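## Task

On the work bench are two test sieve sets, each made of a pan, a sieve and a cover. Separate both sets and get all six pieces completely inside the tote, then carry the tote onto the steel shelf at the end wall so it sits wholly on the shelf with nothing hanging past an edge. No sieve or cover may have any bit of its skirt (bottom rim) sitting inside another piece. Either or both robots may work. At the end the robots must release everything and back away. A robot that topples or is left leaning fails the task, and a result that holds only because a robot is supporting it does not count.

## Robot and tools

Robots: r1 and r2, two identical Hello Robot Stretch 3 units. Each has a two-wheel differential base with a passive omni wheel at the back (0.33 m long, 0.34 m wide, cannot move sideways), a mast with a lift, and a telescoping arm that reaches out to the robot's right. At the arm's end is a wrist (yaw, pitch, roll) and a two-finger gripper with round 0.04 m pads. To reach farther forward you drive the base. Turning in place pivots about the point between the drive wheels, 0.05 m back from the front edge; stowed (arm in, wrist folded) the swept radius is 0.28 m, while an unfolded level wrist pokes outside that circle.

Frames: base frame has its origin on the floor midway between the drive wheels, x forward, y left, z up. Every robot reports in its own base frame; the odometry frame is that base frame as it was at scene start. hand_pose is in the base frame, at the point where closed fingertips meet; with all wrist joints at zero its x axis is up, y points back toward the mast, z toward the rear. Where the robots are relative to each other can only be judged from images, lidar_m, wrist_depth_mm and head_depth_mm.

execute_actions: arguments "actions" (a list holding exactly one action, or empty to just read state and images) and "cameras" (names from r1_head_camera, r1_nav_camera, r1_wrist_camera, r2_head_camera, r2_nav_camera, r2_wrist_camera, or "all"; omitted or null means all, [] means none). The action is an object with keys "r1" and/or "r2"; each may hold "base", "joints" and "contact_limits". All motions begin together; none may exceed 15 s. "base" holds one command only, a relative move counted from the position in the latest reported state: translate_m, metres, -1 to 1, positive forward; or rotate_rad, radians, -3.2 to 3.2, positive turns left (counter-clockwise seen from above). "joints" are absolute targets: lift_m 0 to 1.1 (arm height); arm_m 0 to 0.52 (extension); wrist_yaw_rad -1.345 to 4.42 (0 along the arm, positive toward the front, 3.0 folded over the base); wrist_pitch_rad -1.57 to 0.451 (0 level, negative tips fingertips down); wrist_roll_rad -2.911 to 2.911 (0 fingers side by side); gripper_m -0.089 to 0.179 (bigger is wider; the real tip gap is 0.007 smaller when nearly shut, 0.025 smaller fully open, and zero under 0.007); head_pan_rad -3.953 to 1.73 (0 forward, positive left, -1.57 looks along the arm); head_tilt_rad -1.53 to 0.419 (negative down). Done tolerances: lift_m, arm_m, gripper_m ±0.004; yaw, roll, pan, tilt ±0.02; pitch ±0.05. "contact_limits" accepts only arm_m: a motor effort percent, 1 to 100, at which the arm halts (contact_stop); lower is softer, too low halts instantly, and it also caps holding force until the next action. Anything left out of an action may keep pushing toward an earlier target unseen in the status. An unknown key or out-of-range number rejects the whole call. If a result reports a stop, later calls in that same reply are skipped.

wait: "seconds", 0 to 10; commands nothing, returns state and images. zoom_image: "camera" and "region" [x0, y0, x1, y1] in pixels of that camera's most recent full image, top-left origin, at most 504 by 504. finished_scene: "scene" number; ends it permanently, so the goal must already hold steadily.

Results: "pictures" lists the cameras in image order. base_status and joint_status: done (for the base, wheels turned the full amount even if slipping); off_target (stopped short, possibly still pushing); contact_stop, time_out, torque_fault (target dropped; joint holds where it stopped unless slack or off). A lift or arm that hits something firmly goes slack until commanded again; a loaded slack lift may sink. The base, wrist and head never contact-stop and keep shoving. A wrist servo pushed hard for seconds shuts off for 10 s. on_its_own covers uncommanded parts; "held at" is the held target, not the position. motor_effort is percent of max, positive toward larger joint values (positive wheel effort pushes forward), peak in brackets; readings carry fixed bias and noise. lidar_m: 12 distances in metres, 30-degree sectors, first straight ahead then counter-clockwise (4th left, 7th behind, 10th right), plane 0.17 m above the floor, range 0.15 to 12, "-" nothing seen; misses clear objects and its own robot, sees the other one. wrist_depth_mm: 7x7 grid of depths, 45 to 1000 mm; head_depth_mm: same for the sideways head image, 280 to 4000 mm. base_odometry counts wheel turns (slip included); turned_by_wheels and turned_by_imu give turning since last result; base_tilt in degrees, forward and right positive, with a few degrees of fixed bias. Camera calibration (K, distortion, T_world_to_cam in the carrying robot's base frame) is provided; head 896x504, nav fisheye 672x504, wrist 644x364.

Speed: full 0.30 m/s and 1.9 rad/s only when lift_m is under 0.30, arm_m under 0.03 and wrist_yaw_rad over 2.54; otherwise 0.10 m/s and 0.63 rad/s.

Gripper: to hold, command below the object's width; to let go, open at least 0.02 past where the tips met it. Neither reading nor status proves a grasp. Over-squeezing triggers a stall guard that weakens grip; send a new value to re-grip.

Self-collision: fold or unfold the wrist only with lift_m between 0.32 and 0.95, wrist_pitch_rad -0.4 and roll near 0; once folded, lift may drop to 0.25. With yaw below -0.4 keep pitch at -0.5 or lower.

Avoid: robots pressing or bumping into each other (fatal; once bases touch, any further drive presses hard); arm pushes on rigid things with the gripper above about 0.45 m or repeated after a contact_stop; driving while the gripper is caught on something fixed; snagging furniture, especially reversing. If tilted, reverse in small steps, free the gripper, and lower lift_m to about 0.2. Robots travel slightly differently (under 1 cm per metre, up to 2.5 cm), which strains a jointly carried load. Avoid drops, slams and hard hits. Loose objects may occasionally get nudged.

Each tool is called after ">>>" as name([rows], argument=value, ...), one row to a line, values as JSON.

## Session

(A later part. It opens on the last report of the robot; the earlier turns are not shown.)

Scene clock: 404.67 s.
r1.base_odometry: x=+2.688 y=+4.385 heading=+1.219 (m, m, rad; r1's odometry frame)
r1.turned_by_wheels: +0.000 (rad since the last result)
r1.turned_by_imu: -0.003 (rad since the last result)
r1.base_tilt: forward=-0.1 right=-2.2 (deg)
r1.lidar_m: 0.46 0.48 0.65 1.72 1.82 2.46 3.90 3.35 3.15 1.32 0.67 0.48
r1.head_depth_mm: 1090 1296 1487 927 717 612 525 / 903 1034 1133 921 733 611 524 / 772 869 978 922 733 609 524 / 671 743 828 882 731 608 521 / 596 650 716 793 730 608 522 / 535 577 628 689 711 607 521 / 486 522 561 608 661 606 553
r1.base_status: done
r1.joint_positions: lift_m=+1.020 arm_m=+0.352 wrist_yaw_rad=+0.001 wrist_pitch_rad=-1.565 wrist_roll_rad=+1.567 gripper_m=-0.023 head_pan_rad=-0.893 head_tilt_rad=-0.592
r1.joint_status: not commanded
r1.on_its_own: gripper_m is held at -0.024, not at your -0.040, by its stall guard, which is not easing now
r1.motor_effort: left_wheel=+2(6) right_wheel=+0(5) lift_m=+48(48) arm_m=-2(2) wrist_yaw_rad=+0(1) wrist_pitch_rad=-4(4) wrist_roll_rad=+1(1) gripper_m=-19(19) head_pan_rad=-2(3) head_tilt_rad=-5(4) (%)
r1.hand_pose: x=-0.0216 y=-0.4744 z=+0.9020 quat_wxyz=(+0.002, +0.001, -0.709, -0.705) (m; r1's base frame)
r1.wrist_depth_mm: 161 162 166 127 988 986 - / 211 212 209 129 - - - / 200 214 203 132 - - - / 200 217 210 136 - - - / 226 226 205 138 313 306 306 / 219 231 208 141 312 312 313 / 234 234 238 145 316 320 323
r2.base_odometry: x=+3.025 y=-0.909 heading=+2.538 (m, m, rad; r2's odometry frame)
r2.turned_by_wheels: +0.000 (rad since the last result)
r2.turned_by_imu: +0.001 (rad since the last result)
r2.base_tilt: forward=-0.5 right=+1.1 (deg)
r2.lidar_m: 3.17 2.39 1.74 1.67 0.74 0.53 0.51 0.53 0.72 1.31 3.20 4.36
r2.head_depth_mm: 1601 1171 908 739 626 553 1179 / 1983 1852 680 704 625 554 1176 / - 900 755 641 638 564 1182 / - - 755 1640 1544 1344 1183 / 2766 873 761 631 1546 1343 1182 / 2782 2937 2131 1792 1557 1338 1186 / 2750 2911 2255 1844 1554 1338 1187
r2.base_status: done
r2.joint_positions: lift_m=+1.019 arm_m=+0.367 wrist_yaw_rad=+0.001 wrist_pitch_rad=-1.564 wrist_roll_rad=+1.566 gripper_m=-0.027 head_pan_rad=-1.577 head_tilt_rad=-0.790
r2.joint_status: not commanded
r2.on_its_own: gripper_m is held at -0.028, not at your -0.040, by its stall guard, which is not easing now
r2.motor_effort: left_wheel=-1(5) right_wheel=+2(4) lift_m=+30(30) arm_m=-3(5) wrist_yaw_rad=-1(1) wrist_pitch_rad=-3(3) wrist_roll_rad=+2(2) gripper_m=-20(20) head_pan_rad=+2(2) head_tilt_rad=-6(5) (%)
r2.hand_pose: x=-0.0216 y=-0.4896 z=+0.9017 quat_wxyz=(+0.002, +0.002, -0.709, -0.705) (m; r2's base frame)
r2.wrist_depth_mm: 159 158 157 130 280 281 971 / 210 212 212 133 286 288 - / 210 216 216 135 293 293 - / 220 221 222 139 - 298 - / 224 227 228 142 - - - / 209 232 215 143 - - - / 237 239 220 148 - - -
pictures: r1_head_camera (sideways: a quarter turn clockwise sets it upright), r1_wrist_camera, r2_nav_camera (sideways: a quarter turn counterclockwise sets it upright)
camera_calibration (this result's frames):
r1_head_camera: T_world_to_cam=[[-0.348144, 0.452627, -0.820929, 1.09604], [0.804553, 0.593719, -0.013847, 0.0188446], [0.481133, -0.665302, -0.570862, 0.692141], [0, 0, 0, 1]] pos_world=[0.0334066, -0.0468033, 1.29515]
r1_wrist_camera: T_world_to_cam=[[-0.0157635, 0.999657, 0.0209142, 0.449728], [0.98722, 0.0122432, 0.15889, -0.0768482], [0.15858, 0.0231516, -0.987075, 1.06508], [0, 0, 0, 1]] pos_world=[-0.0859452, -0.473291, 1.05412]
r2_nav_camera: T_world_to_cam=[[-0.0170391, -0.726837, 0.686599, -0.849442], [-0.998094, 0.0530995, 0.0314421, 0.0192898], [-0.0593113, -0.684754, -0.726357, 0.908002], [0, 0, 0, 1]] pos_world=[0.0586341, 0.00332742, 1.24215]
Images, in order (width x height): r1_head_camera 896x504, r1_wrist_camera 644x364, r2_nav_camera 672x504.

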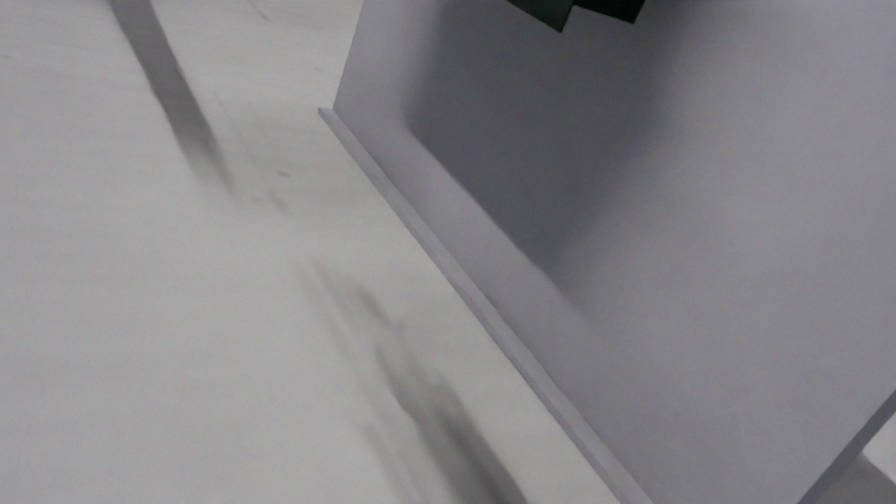

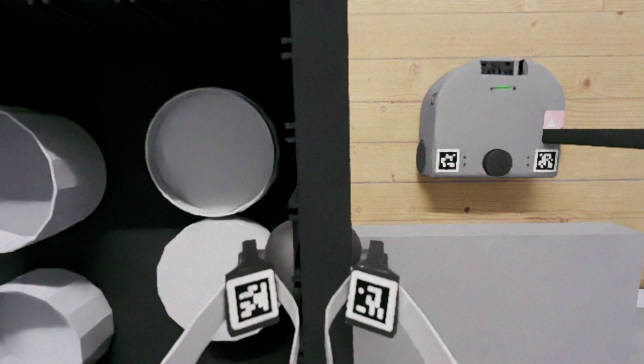

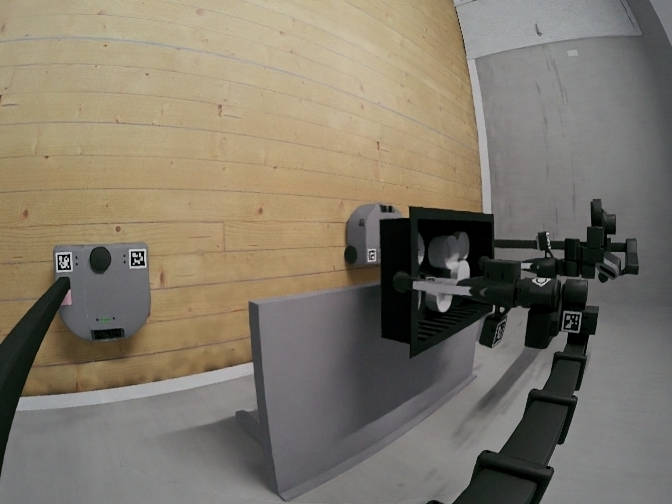

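>>> execute_actions([
  {"r1":{"base":{"translate_m":0.19}},"r2":{"base":{"translate_m":-0.19}}},
])

Scene clock: 409.67 s.
r1.base_odometry: x=+2.754 y=+4.564 heading=+1.219 (m, m, rad; r1's odometry frame)
r1.turned_by_wheels: +0.000 (rad since the last result)
r1.turned_by_imu: -0.002 (rad since the last result)
r1.base_tilt: forward=-0.2 right=-2.2 (deg)
r1.lidar_m: 0.27 0.28 0.38 1.00 1.82 2.47 3.41 3.51 3.16 1.13 0.39 0.28
r1.head_depth_mm: 614 729 893 931 717 614 524 / 509 584 685 819 734 611 524 / 434 487 554 645 700 610 523 / 378 418 466 529 610 609 522 / 335 366 403 448 505 568 521 / 301 325 354 388 430 483 510 / 284 295 316 343 375 415 464
r1.base_status: done
r1.joint_positions: lift_m=+1.020 arm_m=+0.352 wrist_yaw_rad=+0.001 wrist_pitch_rad=-1.566 wrist_roll_rad=+1.567 gripper_m=-0.023 head_pan_rad=-0.893 head_tilt_rad=-0.592
r1.joint_status: not commanded
r1.on_its_own: gripper_m is held at -0.024, not at your -0.040, by its stall guard, which is not easing now
r1.motor_effort: left_wheel=+1(6) right_wheel=+0(4) lift_m=+48(48) arm_m=-2(2) wrist_yaw_rad=+0(1) wrist_pitch_rad=-3(3) wrist_roll_rad=+1(1) gripper_m=-19(19) head_pan_rad=-2(2) head_tilt_rad=-4(4) (%)
r1.hand_pose: x=-0.0216 y=-0.4740 z=+0.9020 quat_wxyz=(+0.002, +0.001, -0.709, -0.706) (m; r1's base frame)
r1.wrist_depth_mm: 161 163 166 127 274 273 277 / 213 211 210 129 282 281 284 / 198 214 204 132 286 289 289 / 200 218 208 136 293 298 298 / 225 226 204 138 305 303 305 / 219 230 208 141 306 308 311 / 232 235 238 146 321 318 320
r2.base_odometry: x=+3.182 y=-1.017 heading=+2.538 (m, m, rad; r2's odometry frame)
r2.turned_by_wheels: +0.000 (rad since the last result)
r2.turned_by_imu: +0.001 (rad since the last result)
r2.base_tilt: forward=-0.5 right=+1.0 (deg)
r2.lidar_m: 3.34 2.38 1.73 1.31 0.46 0.34 0.32 0.33 0.46 1.22 3.19 4.29
r2.head_depth_mm: 1007 963 878 740 625 552 1058 / 1246 1166 690 704 627 553 1187 / - 901 757 640 627 552 1182 / - - 757 687 628 548 1182 / 2831 875 764 632 630 545 1183 / 2806 2944 2127 1707 643 545 1183 / 2818 2932 2254 1859 1554 1352 1185
r2.base_status: done
r2.joint_positions: lift_m=+1.019 arm_m=+0.367 wrist_yaw_rad=+0.001 wrist_pitch_rad=-1.565 wrist_roll_rad=+1.566 gripper_m=-0.027 head_pan_rad=-1.577 head_tilt_rad=-0.790
r2.joint_status: not commanded
r2.on_its_own: gripper_m is held at -0.028, not at your -0.040, by its stall guard, which is not easing now
r2.motor_effort: left_wheel=-1(4) right_wheel=+3(5) lift_m=+30(30) arm_m=-3(3) wrist_yaw_rad=-1(1) wrist_pitch_rad=-2(3) wrist_roll_rad=+2(2) gripper_m=-20(18) head_pan_rad=+2(2) head_tilt_rad=-6(6) (%)
r2.hand_pose: x=-0.0216 y=-0.4893 z=+0.9017 quat_wxyz=(+0.002, +0.002, -0.709, -0.705) (m; r2's base frame)
r2.wrist_depth_mm: 159 158 157 130 278 280 583 / 210 213 213 133 284 285 969 / 209 215 216 136 292 292 - / 221 221 220 139 299 299 - / 223 227 228 142 305 305 - / 210 234 215 144 312 312 - / 236 236 219 149 317 322 -
pictures: r1_head_camera (sideways: a quarter turn clockwise sets it upright), r1_nav_camera (sideways: a quarter turn counterclockwise sets it upright), r1_wrist_camera, r2_head_camera (sideways: a quarter turn clockwise sets it upright), r2_nav_camera (sideways: a quarter turn counterclockwise sets it upright), r2_wrist_camera
camera_calibration (this result's frames):
r1_head_camera: T_world_to_cam=[[-0.348155, 0.452647, -0.820913, 1.09602], [0.804557, 0.593714, -0.0138482, 0.0188461], [0.481119, -0.665293, -0.570885, 0.692171], [0, 0, 0, 1]] pos_world=[0.0334062, -0.0468033, 1.29515]
r1_nav_camera: T_world_to_cam=[[0.339293, -0.491513, 0.802057, -1.00342], [-0.778821, -0.624959, -0.0535213, 0.12154], [0.527559, -0.606499, -0.594845, 0.726545], [0, 0, 0, 1]] pos_world=[0.0518159, 0.0234123, 1.24349]
r1_wrist_camera: T_world_to_cam=[[-0.0157621, 0.999626, 0.0223278, 0.448065], [0.987221, 0.0120172, 0.158906, -0.0769792], [0.158578, 0.0245471, -0.987041, 1.06574], [0, 0, 0, 1]] pos_world=[-0.0859453, -0.473134, 1.05416]
r2_head_camera: T_world_to_cam=[[-0.000495265, 0.68542, -0.728148, 0.96472], [0.999812, -0.0137747, -0.0136464, 0.0135299], [-0.0193835, -0.728017, -0.685285, 0.846592], [0, 0, 0, 1]] pos_world=[0.00336034, -0.0447178, 1.2828]
r2_nav_camera: T_world_to_cam=[[-0.0170392, -0.726837, 0.686599, -0.849442], [-0.998094, 0.0530996, 0.0314421, 0.0192898], [-0.0593114, -0.684754, -0.726357, 0.908002], [0, 0, 0, 1]] pos_world=[0.0586341, 0.00332741, 1.24215]
r2_wrist_camera: T_world_to_cam=[[-0.0190628, 0.999686, 0.0162918, 0.468719], [0.992304, 0.0169231, 0.12266, -0.0378641], [0.122346, 0.0185047, -0.992315, 1.07437], [0, 0, 0, 1]] pos_world=[-0.0849369, -0.487811, 1.06312]
Images, in order (width x height): r1_head_camera 896x504, r1_nav_camera 672x504, r1_wrist_camera 644x364, r2_head_camera 896x504, r2_nav_camera 672x504, r2_wrist_camera 644x364.

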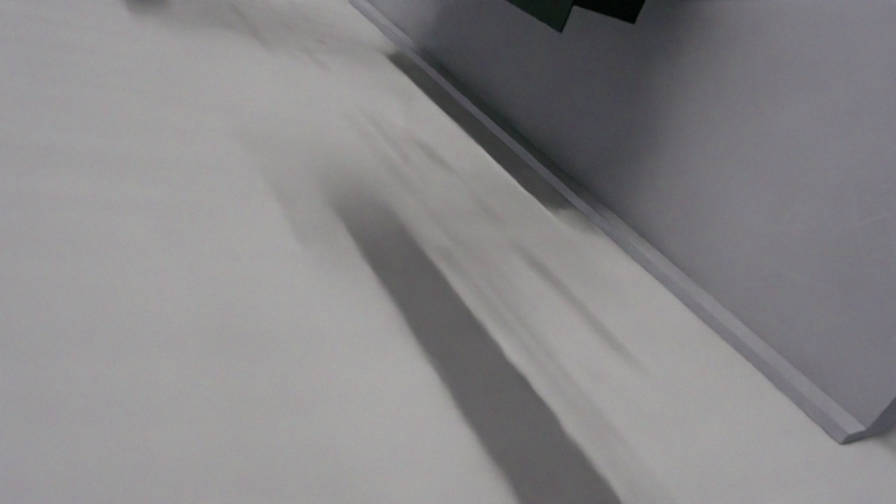

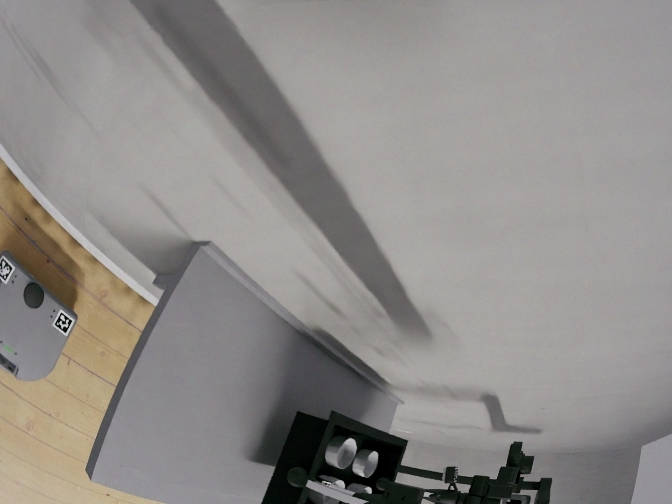

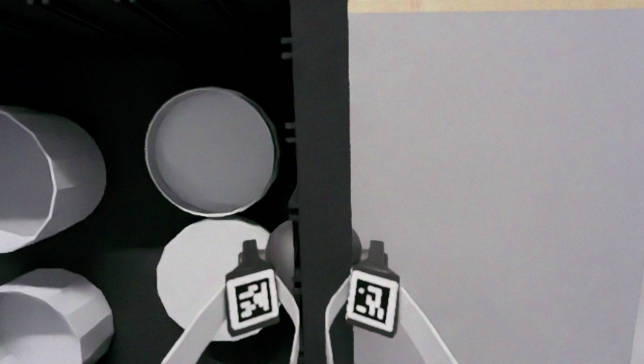

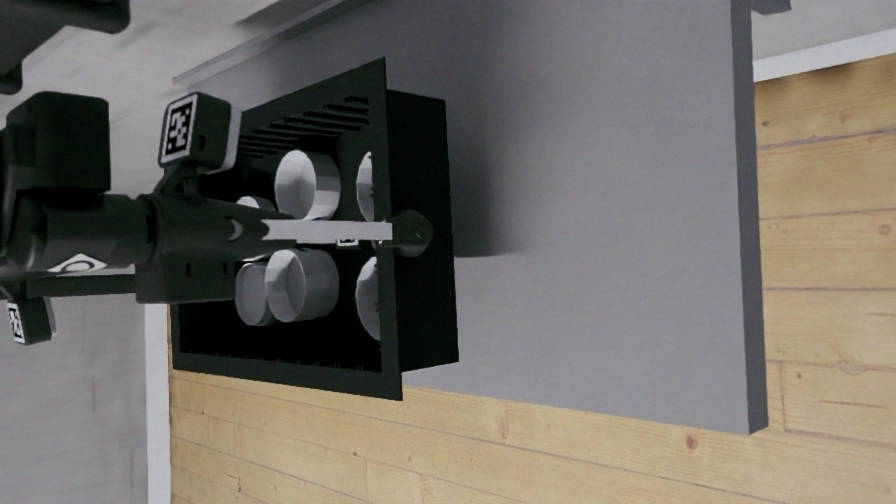

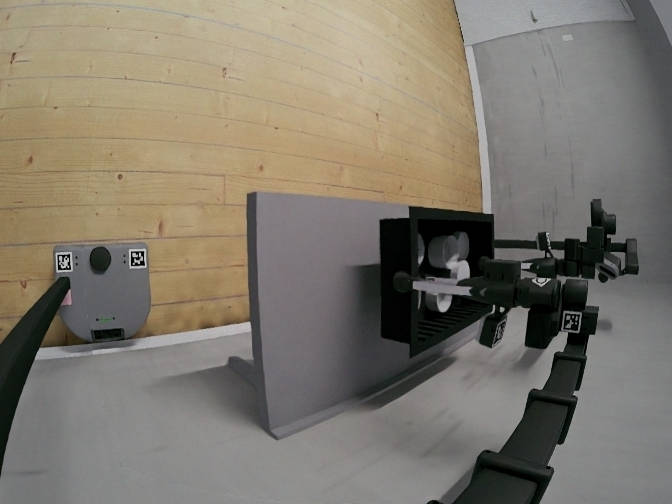

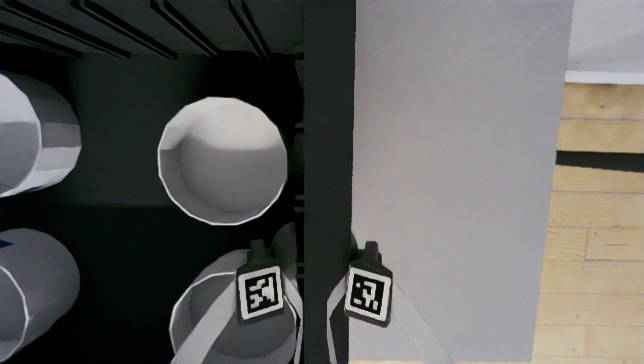

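>>> execute_actions([
  {"r1":{"base":{"translate_m":0.025},"joints":{"lift_m":0.955,"head_pan_rad":-1.7,"head_tilt_rad":-0.8}},"r2":{"base":{"translate_m":-0.018},"joints":{"lift_m":0.955}}},
], cameras=[])

>>> execute_actions([
  {"r1":{"joints":{"lift_m":0.948}},"r2":{"joints":{"lift_m":0.948}}},
], cameras=["r1_head_camera","r2_head_camera","r1_wrist_camera"])

Scene clock: 414.33 s.
r1.base_odometry: x=+2.762 y=+4.587 heading=+1.219 (m, m, rad; r1's odometry frame)
r1.turned_by_wheels: +0.000 (rad since the last result)
r1.turned_by_imu: -0.001 (rad since the last result)
r1.base_tilt: forward=-0.1 right=-2.4 (deg)
r1.lidar_m: 0.25 0.26 0.35 0.91 1.81 2.46 3.44 3.57 3.16 1.02 0.36 0.26
r1.head_depth_mm: 2943 2888 - - 1508 1297 1136 / 2778 - - 1726 643 540 1115 / - - 2120 687 615 537 501 / - 2513 764 666 612 534 492 / - - 775 665 612 533 483 / 1241 1416 790 645 609 532 477 / 2337 1796 761 641 606 531 472
r1.base_status: done
r1.joint_positions: lift_m=+0.955 arm_m=+0.352 wrist_yaw_rad=+0.001 wrist_pitch_rad=-1.566 wrist_roll_rad=+1.567 gripper_m=-0.023 head_pan_rad=-1.693 head_tilt_rad=-0.790
r1.joint_status: all done
r1.on_its_own: gripper_m is held at -0.024, not at your -0.040, by its stall guard, which is not easing now
r1.motor_effort: left_wheel=+1(8) right_wheel=-1(3) lift_m=+37(38) arm_m=-2(2) wrist_yaw_rad=-2(0) wrist_pitch_rad=-3(3) wrist_roll_rad=+1(1) gripper_m=-20(19) head_pan_rad=-2(26) head_tilt_rad=-6(22) (%)
r1.hand_pose: x=-0.0216 y=-0.4739 z=+0.8374 quat_wxyz=(+0.002, +0.001, -0.708, -0.706) (m; r1's base frame)
r1.wrist_depth_mm: 169 159 170 127 215 215 216 / 211 212 210 130 220 220 221 / 197 215 204 133 225 226 226 / 197 219 210 136 231 230 231 / 225 224 204 138 236 237 237 / 218 228 207 141 243 244 245 / 232 236 237 145 249 251 249
r2.base_odometry: x=+3.197 y=-1.027 heading=+2.538 (m, m, rad; r2's odometry frame)
r2.turned_by_wheels: +0.000 (rad since the last result)
r2.turned_by_imu: +0.001 (rad since the last result)
r2.base_tilt: forward=-0.5 right=+1.0 (deg)
r2.lidar_m: 3.36 2.38 1.73 1.24 0.44 0.32 0.30 0.32 0.43 1.15 3.20 4.28
r2.head_depth_mm: 892 - 856 741 624 552 1007 / - 1081 867 680 627 554 1184 / - - 840 676 626 554 1184 / 747 - 809 688 629 548 1183 / 2749 2931 835 682 627 544 1181 / 2836 2909 2128 726 627 544 1185 / 2837 2920 2264 1840 1556 1319 1181
r2.base_status: done
r2.joint_positions: lift_m=+0.955 arm_m=+0.367 wrist_yaw_rad=+0.001 wrist_pitch_rad=-1.566 wrist_roll_rad=+1.566 gripper_m=-0.027 head_pan_rad=-1.577 head_tilt_rad=-0.790
r2.joint_status: all done
r2.on_its_own: gripper_m is held at -0.028, not at your -0.040, by its stall guard, which is not easing now
r2.motor_effort: left_wheel=-1(4) right_wheel=+3(2) lift_m=+14(27) arm_m=-5(3) wrist_yaw_rad=-1(1) wrist_pitch_rad=-2(2) wrist_roll_rad=+1(1) gripper_m=-20(20) head_pan_rad=+3(2) head_tilt_rad=-6(5) (%)
r2.hand_pose: x=-0.0216 y=-0.4892 z=+0.8376 quat_wxyz=(+0.002, +0.002, -0.709, -0.706) (m; r2's base frame)
r2.wrist_depth_mm: 165 162 159 130 218 219 221 / 209 213 213 133 224 224 226 / 207 216 217 136 227 230 231 / 220 222 221 139 234 233 237 / 224 228 227 141 238 239 244 / 210 232 215 144 246 245 249 / 238 239 221 150 250 251 -
pictures: none
No camera images: the call's "cameras" was empty. Leave "cameras" out to get every camera's image.

Scene clock: 415.17 s.
r1.base_odometry: x=+2.762 y=+4.587 heading=+1.219 (m, m, rad; r1's odometry frame)
r1.turned_by_wheels: +0.000 (rad since the last result)
r1.turned_by_imu: +0.000 (rad since the last result)
r1.base_tilt: forward=-0.2 right=-2.3 (deg)
r1.lidar_m: 0.25 0.26 0.35 0.91 1.81 2.46 3.44 3.57 3.16 1.02 0.36 0.26
r1.head_depth_mm: 2922 2790 - - 1485 1277 1134 / 2845 - - 1701 644 538 1113 / - - 2098 684 615 536 500 / - 2447 769 668 613 535 492 / - - 798 666 610 534 482 / 992 1413 800 656 608 534 477 / 2275 1801 777 633 607 532 472
r1.base_status: not commanded
r1.joint_positions: lift_m=+0.948 arm_m=+0.352 wrist_yaw_rad=+0.001 wrist_pitch_rad=-1.568 wrist_roll_rad=+1.567 gripper_m=-0.023 head_pan_rad=-1.693 head_tilt_rad=-0.790
r1.joint_status: all done
r1.on_its_own: gripper_m is held at -0.024, not at your -0.040, by its stall guard, which is not easing now
r1.motor_effort: left_wheel=+0(2) right_wheel=+0(0) lift_m=+36(36) arm_m=-1(2) wrist_yaw_rad=+0(1) wrist_pitch_rad=-1(2) wrist_roll_rad=+1(1) gripper_m=-20(18) head_pan_rad=-2(2) head_tilt_rad=-5(6) (%)
r1.hand_pose: x=-0.0216 y=-0.4734 z=+0.8305 quat_wxyz=(+0.002, +0.001, -0.708, -0.706) (m; r1's base frame)
r1.wrist_depth_mm: 171 159 172 126 209 208 210 / 209 209 208 129 213 212 214 / 195 212 203 132 217 219 219 / 200 218 207 135 224 222 225 / 224 222 203 138 228 230 231 / 217 229 208 141 235 236 237 / 231 236 238 145 241 243 242
r2.base_odometry: x=+3.197 y=-1.027 heading=+2.538 (m, m, rad; r2's odometry frame)
r2.turned_by_wheels: +0.000 (rad since the last result)
r2.turned_by_imu: +0.000 (rad since the last result)
r2.base_tilt: forward=-0.5 right=+1.1 (deg)
r2.lidar_m: 3.36 2.38 1.73 1.24 0.44 0.32 0.31 0.32 0.43 1.15 3.19 4.32
r2.head_depth_mm: 872 - 855 743 626 553 1003 / 1399 1088 881 679 627 552 1180 / - - 848 688 627 553 1175 / 716 1402 - 690 628 548 1188 / 2739 2900 852 685 626 543 1180 / 2814 2914 2110 725 628 545 1182 / 2786 2927 2256 1840 1560 1326 1191
r2.base_status: not commanded
r2.joint_positions: lift_m=+0.949 arm_m=+0.367 wrist_yaw_rad=+0.001 wrist_pitch_rad=-1.572 wrist_roll_rad=+1.566 gripper_m=-0.027 head_pan_rad=-1.577 head_tilt_rad=-0.790
r2.joint_status: all done
r2.on_its_own: gripper_m is held at -0.028, not at your -0.040, by its stall guard, which is not easing now
r2.motor_effort: left_wheel=-2(2) right_wheel=+5(5) lift_m=+7(13) arm_m=-3(4) wrist_yaw_rad=+0(1) wrist_pitch_rad=+1(2) wrist_roll_rad=+2(2) gripper_m=-19(21) head_pan_rad=+2(2) head_tilt_rad=-6(6) (%)
r2.hand_pose: x=-0.0216 y=-0.4875 z=+0.8312 quat_wxyz=(+0.002, +0.002, -0.706, -0.708) (m; r2's base frame)
r2.wrist_depth_mm: 163 161 158 130 214 217 217 / 210 213 214 132 219 219 222 / 209 217 216 136 223 223 227 / 220 219 220 138 228 229 232 / 225 227 227 141 233 234 236 / 215 232 214 142 239 238 242 / 236 234 219 148 243 246 251
pictures: r1_head_camera (sideways: a quarter turn clockwise sets it upright), r1_wrist_camera, r2_head_camera (sideways: a quarter turn clockwise sets it upright)
camera_calibration (this result's frames):
r1_head_camera: T_world_to_cam=[[0.100406, 0.713814, -0.6931, 0.926692], [0.986871, -0.160026, -0.0218446, 0.0281398], [-0.126507, -0.681807, -0.72051, 0.890507], [0, 0, 0, 1]] pos_world=[-0.00816087, -0.0498286, 1.28452]
r1_wrist_camera: T_world_to_cam=[[-0.0157596, 0.999575, 0.0245333, 0.447226], [0.987221, 0.0116641, 0.15893, -0.0658025], [0.158577, 0.0267245, -0.986985, 0.996081], [0, 0, 0, 1]] pos_world=[-0.0859454, -0.472888, 0.982603]
r2_head_camera: T_world_to_cam=[[-0.000496899, 0.68542, -0.728148, 0.96472], [0.999812, -0.0137723, -0.0136464, 0.0135299], [-0.0193818, -0.728017, -0.685285, 0.846593], [0, 0, 0, 1]] pos_world=[0.00336044, -0.0447179, 1.2828]
Images, in order (width x height): r1_head_camera 896x504, r1_wrist_camera 644x364, r2_head_camera 896x504.

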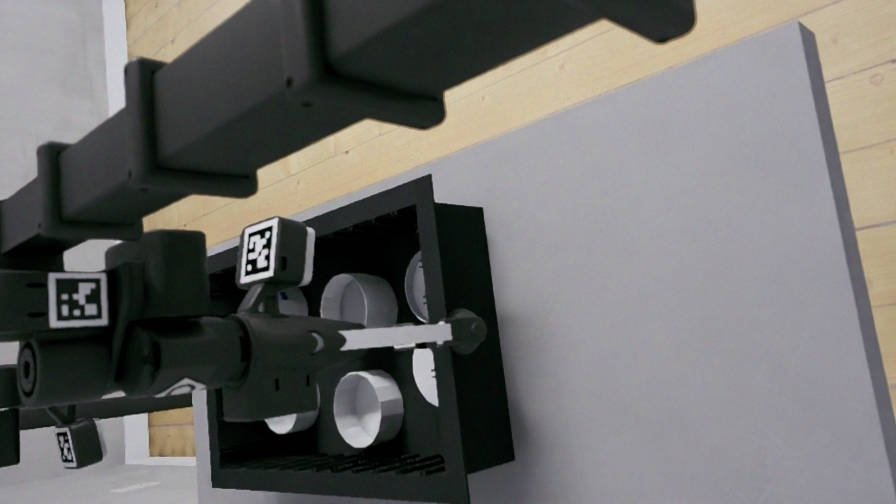

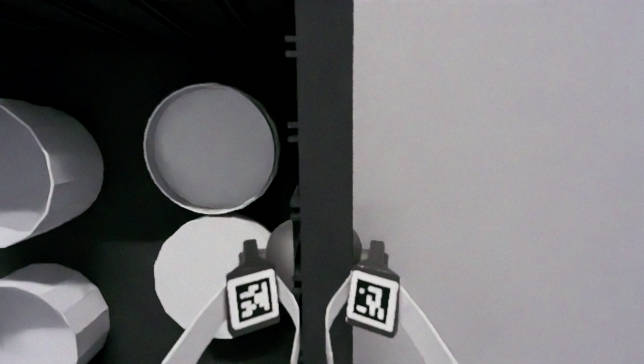

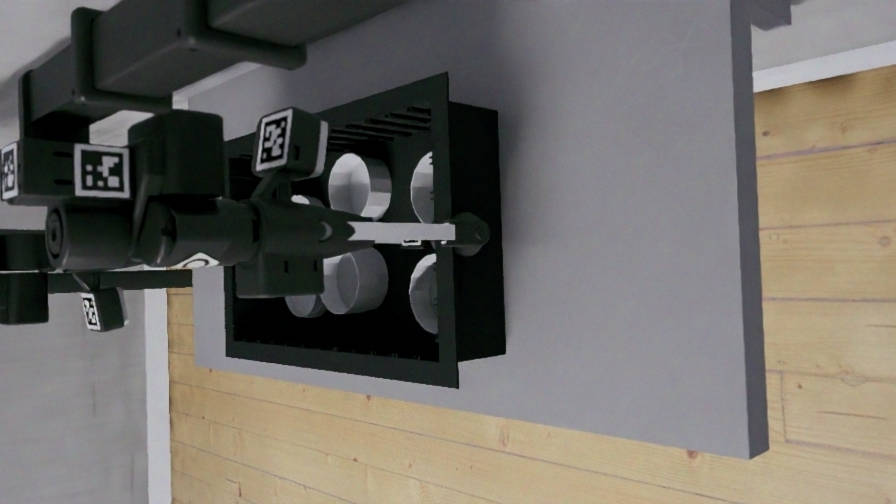

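Clearly inside.

>>> execute_actions([
  {"r1":{"joints":{"gripper_m":0.065}},"r2":{"joints":{"gripper_m":0.065}}},
], cameras=[])

>>> execute_actions([
  {"r1":{"joints":{"lift_m":1.04}},"r2":{"joints":{"lift_m":1.04}}},
], cameras=[])

>>> execute_actions([
  {"r1":{"joints":{"arm_m":0.05},"base":{"translate_m":-0.2}},"r2":{"joints":{"arm_m":0.05},"base":{"translate_m":0.2}}},
], cameras=["r1_head_camera","r2_head_camera"])

Scene clock: 417.27 s.
r1.base_odometry: x=+2.762 y=+4.587 heading=+1.219 (m, m, rad; r1's odometry frame)
r1.turned_by_wheels: +0.000 (rad since the last result)
r1.turned_by_imu: -0.001 (rad since the last result)
r1.base_tilt: forward=-0.2 right=-2.3 (deg)
r1.lidar_m: 0.25 0.26 0.35 0.91 1.81 2.46 3.43 3.56 3.16 1.02 0.36 0.26
r1.head_depth_mm: 2914 2781 - - 1481 1273 1135 / 2850 - - 1717 644 539 1118 / - - 2096 686 616 537 501 / - 2442 771 667 613 535 491 / - - 796 663 611 534 482 / 1242 1431 800 653 609 532 477 / 2266 1793 778 635 606 532 472
r1.base_status: not commanded
r1.joint_positions: lift_m=+0.948 arm_m=+0.352 wrist_yaw_rad=+0.001 wrist_pitch_rad=-1.564 wrist_roll_rad=+1.567 gripper_m=+0.065 head_pan_rad=-1.693 head_tilt_rad=-0.790
r1.joint_status: all done
r1.motor_effort: left_wheel=+2(1) right_wheel=+0(0) lift_m=+36(36) arm_m=-2(2) wrist_yaw_rad=-1(1) wrist_pitch_rad=-4(5) wrist_roll_rad=+1(1) gripper_m=+0(84) head_pan_rad=-2(2) head_tilt_rad=-6(6) (%)
r1.hand_pose: x=-0.0216 y=-0.4745 z=+0.8304 quat_wxyz=(+0.002, +0.001, -0.709, -0.705) (m; r1's base frame)
r1.wrist_depth_mm: 172 168 173 126 209 209 208 / 209 210 208 130 213 214 214 / 195 213 203 132 217 218 219 / 196 219 208 136 224 225 223 / 226 224 205 139 228 231 229 / 216 228 208 143 - 235 234 / 233 235 237 147 242 243 242
r2.base_odometry: x=+3.197 y=-1.027 heading=+2.538 (m, m, rad; r2's odometry frame)
r2.turned_by_wheels: +0.000 (rad since the last result)
r2.turned_by_imu: +0.000 (rad since the last result)
r2.base_tilt: forward=-0.5 right=+1.1 (deg)
r2.lidar_m: 3.37 2.38 1.74 1.24 0.44 0.32 0.31 0.32 0.43 1.15 3.20 4.32
r2.head_depth_mm: 872 - 852 739 627 552 1008 / 1396 1082 881 679 626 551 1185 / - - 847 689 626 554 1181 / 718 - - 687 629 548 1184 / 2765 2926 850 684 627 543 1185 / 2835 2928 2117 727 629 544 1192 / 2798 2922 2255 1849 1569 1323 1189
r2.base_status: not commanded
r2.joint_positions: lift_m=+0.948 arm_m=+0.367 wrist_yaw_rad=+0.001 wrist_pitch_rad=-1.565 wrist_roll_rad=+1.566 gripper_m=+0.065 head_pan_rad=-1.577 head_tilt_rad=-0.790
r2.joint_status: all done
r2.motor_effort: left_wheel=-2(2) right_wheel=+4(5) lift_m=+11(11) arm_m=-4(4) wrist_yaw_rad=-1(1) wrist_pitch_rad=-2(3) wrist_roll_rad=+1(2) gripper_m=+0(78) head_pan_rad=+2(2) head_tilt_rad=-6(6) (%)
r2.hand_pose: x=-0.0216 y=-0.4893 z=+0.8308 quat_wxyz=(+0.002, +0.002, -0.709, -0.705) (m; r2's base frame)
r2.wrist_depth_mm: 165 161 158 129 212 215 214 / 210 212 214 132 218 218 219 / 207 217 215 135 222 221 224 / 221 222 220 138 226 227 229 / 224 226 226 141 232 232 235 / 211 230 216 143 - 239 240 / 235 236 217 147 243 243 245
pictures: none
No camera images: the call's "cameras" was empty. Leave "cameras" out to get every camera's image.

Scene clock: 418.93 s.
r1.base_odometry: x=+2.762 y=+4.587 heading=+1.219 (m, m, rad; r1's odometry frame)
r1.turned_by_wheels: +0.000 (rad since the last result)
r1.turned_by_imu: +0.000 (rad since the last result)
r1.base_tilt: forward=-0.2 right=-2.1 (deg)
r1.lidar_m: 0.25 0.26 0.34 0.91 1.81 2.46 3.43 3.56 3.17 1.02 0.36 0.26
r1.head_depth_mm: - 2600 2121 1762 1517 1316 1127 / 2858 2659 2129 1772 643 538 1116 / 2848 2629 2103 685 615 536 500 / 2818 1062 791 667 612 536 492 / 2739 894 854 651 613 534 483 / - 868 843 656 609 532 477 / 2525 1774 778 633 604 531 473
r1.base_status: not commanded
r1.joint_positions: lift_m=+1.040 arm_m=+0.352 wrist_yaw_rad=+0.001 wrist_pitch_rad=-1.564 wrist_roll_rad=+1.567 gripper_m=+0.065 head_pan_rad=-1.693 head_tilt_rad=-0.790
r1.joint_status: all done
r1.motor_effort: left_wheel=+2(1) right_wheel=-1(0) lift_m=+43(44) arm_m=-2(2) wrist_yaw_rad=-1(1) wrist_pitch_rad=-3(4) wrist_roll_rad=+1(1) gripper_m=-1(1) head_pan_rad=-2(2) head_tilt_rad=-5(6) (%)
r1.hand_pose: x=-0.0216 y=-0.4745 z=+0.9221 quat_wxyz=(+0.002, +0.001, -0.709, -0.705) (m; r1's base frame)
r1.wrist_depth_mm: 210 212 211 211 295 294 294 / 296 294 296 289 299 300 302 / 299 291 291 301 308 310 310 / 309 293 298 307 316 317 317 / 318 314 298 296 322 324 325 / 325 322 329 326 - 331 332 / 299 295 287 282 342 337 343
r2.base_odometry: x=+3.197 y=-1.027 heading=+2.538 (m, m, rad; r2's odometry frame)
r2.turned_by_wheels: +0.000 (rad since the last result)
r2.turned_by_imu: +0.000 (rad since the last result)
r2.base_tilt: forward=-0.5 right=+0.9 (deg)
r2.lidar_m: 3.36 2.38 1.73 1.24 0.44 0.32 0.31 0.32 0.43 1.15 3.21 4.30
r2.head_depth_mm: 900 908 867 740 626 553 1002 / 1180 1086 853 679 627 553 1179 / 1934 922 863 688 627 553 1186 / - - 879 673 626 547 1184 / 2833 2923 853 685 629 545 1189 / 2814 2880 2113 726 629 546 1178 / 2783 2905 2270 1847 1558 1327 1186
r2.base_status: not commanded
r2.joint_positions: lift_m=+1.040 arm_m=+0.367 wrist_yaw_rad=+0.001 wrist_pitch_rad=-1.565 wrist_roll_rad=+1.566 gripper_m=+0.065 head_pan_rad=-1.577 head_tilt_rad=-0.790
r2.joint_status: all done
r2.motor_effort: left_wheel=-1(2) right_wheel=+4(5) lift_m=+27(29) arm_m=-3(2) wrist_yaw_rad=+0(1) wrist_pitch_rad=-2(2) wrist_roll_rad=+2(2) gripper_m=-1(1) head_pan_rad=+2(2) head_tilt_rad=-6(5) (%)
r2.hand_pose: x=-0.0216 y=-0.4893 z=+0.9219 quat_wxyz=(+0.002, +0.002, -0.709, -0.705) (m; r2's base frame)
r2.wrist_depth_mm: 214 215 214 294 299 299 546 / 289 288 290 245 305 306 930 / 304 305 304 307 317 312 - / 312 312 313 311 320 320 - / 301 310 317 304 322 328 - / 319 322 309 305 - 337 - / 271 274 274 297 344 341 -
pictures: none
No camera images: the call's "cameras" was empty. Leave "cameras" out to get every camera's image.

Scene clock: 422.47 s.
r1.base_odometry: x=+2.693 y=+4.399 heading=+1.219 (m, m, rad; r1's odometry frame)
r1.turned_by_wheels: +0.000 (rad since the last result)
r1.turned_by_imu: +0.000 (rad since the last result)
r1.base_tilt: forward=-0.2 right=-2.3 (deg)
r1.lidar_m: 0.45 0.46 0.63 1.67 1.81 2.45 3.90 3.36 3.17 1.32 0.65 0.47
r1.head_depth_mm: - - - - 1429 1327 1172 / - - - - - 1313 1174 / - - - - 1443 1308 1174 / - - - - - 1301 1165 / - - - - - 543 490 / - 1014 788 712 - 527 481 / 2619 2598 824 642 595 530 473
r1.base_status: done
r1.joint_positions: lift_m=+1.040 arm_m=+0.050 wrist_yaw_rad=+0.001 wrist_pitch_rad=-1.564 wrist_roll_rad=+1.567 gripper_m=+0.065 head_pan_rad=-1.693 head_tilt_rad=-0.790
r1.joint_status: all done
r1.motor_effort: left_wheel=+2(3) right_wheel=+0(4) lift_m=+43(43) arm_m=-2(2) wrist_yaw_rad=+0(1) wrist_pitch_rad=-4(4) wrist_roll_rad=+1(1) gripper_m=-1(0) head_pan_rad=-2(2) head_tilt_rad=-6(6) (%)
r1.hand_pose: x=-0.0216 y=-0.1725 z=+0.9221 quat_wxyz=(+0.002, +0.001, -0.709, -0.705) (m; r1's base frame)
r1.wrist_depth_mm: - - - - - - - / - - - - - - - / - - - - - - - / - - - - - - - / 323 322 318 - - - - / 330 331 332 - - - - / 338 338 340 776 826 854 841
r2.base_odometry: x=+3.032 y=-0.914 heading=+2.538 (m, m, rad; r2's odometry frame)
r2.turned_by_wheels: +0.000 (rad since the last result)
r2.turned_by_imu: +0.001 (rad since the last result)
r2.base_tilt: forward=-0.4 right=+1.0 (deg)
r2.lidar_m: 3.17 2.39 1.73 1.66 0.72 0.52 0.50 0.52 0.71 1.31 3.20 4.33
r2.head_depth_mm: - - - - - 553 1177 / - - - - - 554 1182 / - - - - - - 1200 / 1363 2613 1792 1649 - 1317 1193 / 2816 2923 2262 1705 1543 1341 1177 / 2828 2924 2274 1845 1559 1343 1181 / 2777 2966 2268 1840 1565 1335 1181
r2.base_status: done
r2.joint_positions: lift_m=+1.040 arm_m=+0.050 wrist_yaw_rad=+0.001 wrist_pitch_rad=-1.565 wrist_roll_rad=+1.566 gripper_m=+0.065 head_pan_rad=-1.577 head_tilt_rad=-0.790
r2.joint_status: all done
r2.motor_effort: left_wheel=-2(4) right_wheel=+3(7) lift_m=+27(27) arm_m=-4(5) wrist_yaw_rad=-1(1) wrist_pitch_rad=-2(2) wrist_roll_rad=+1(2) gripper_m=+0(1) head_pan_rad=+2(2) head_tilt_rad=-6(5) (%)
r2.hand_pose: x=-0.0216 y=-0.1723 z=+0.9219 quat_wxyz=(+0.002, +0.002, -0.709, -0.705) (m; r2's base frame)
r2.wrist_depth_mm: 296 298 300 - - - - / 301 305 309 - - - - / 310 312 314 - - - - / - - - - - - - / - - - - - - - / - - - - - - - / - - - - - - -
pictures: r1_head_camera (sideways: a quarter turn clockwise sets it upright), r2_head_camera (sideways: a quarter turn clockwise sets it upright)
camera_calibration (this result's frames):
r1_head_camera: T_world_to_cam=[[0.100462, 0.713985, -0.692916, 0.926452], [0.986864, -0.160067, -0.0218545, 0.0281527], [-0.126517, -0.681619, -0.720687, 0.890737], [0, 0, 0, 1]] pos_world=[-0.0081627, -0.0498235, 1.28451]
r2_head_camera: T_world_to_cam=[[-0.000530972, 0.68542, -0.728148, 0.96472], [0.999813, -0.0137226, -0.0136464, 0.0135299], [-0.0193456, -0.728018, -0.685285, 0.846592], [0, 0, 0, 1]] pos_world=[0.00336267, -0.044718, 1.2828]
Images, in order (width x height): r1_head_camera 896x504, r2_head_camera 896x504.

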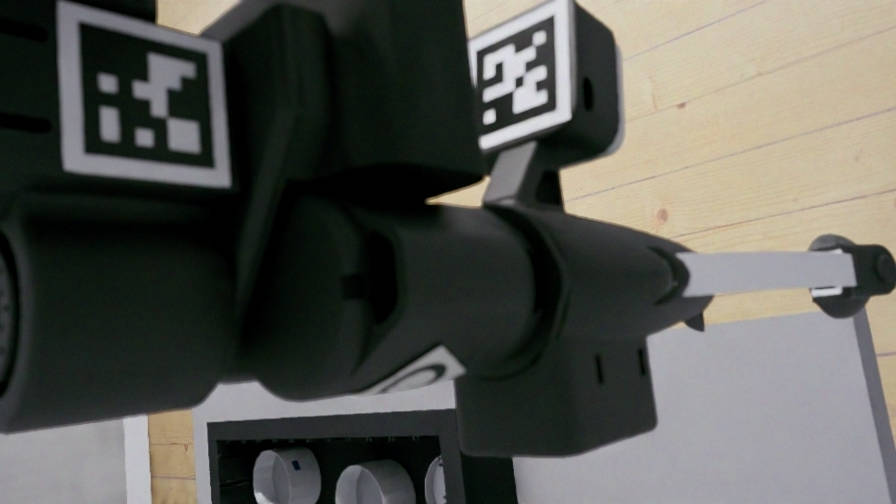

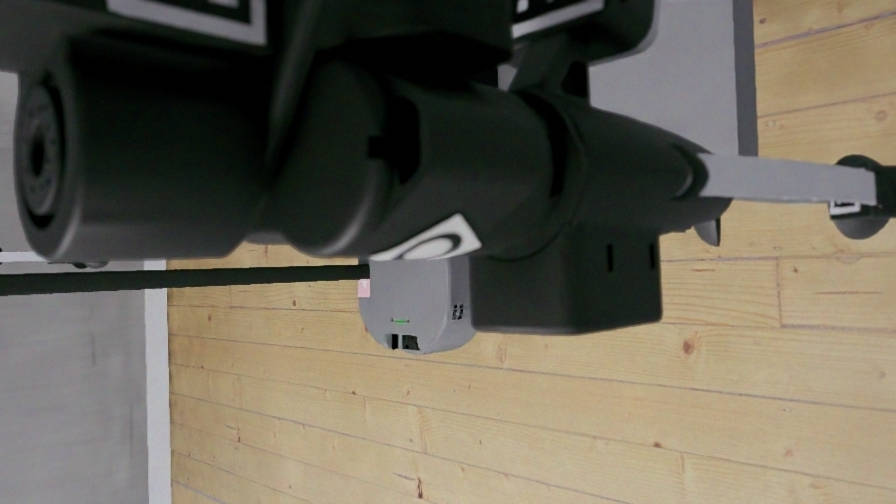

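>>> finished_scene(scene=1)

The scene is finished: the task was done.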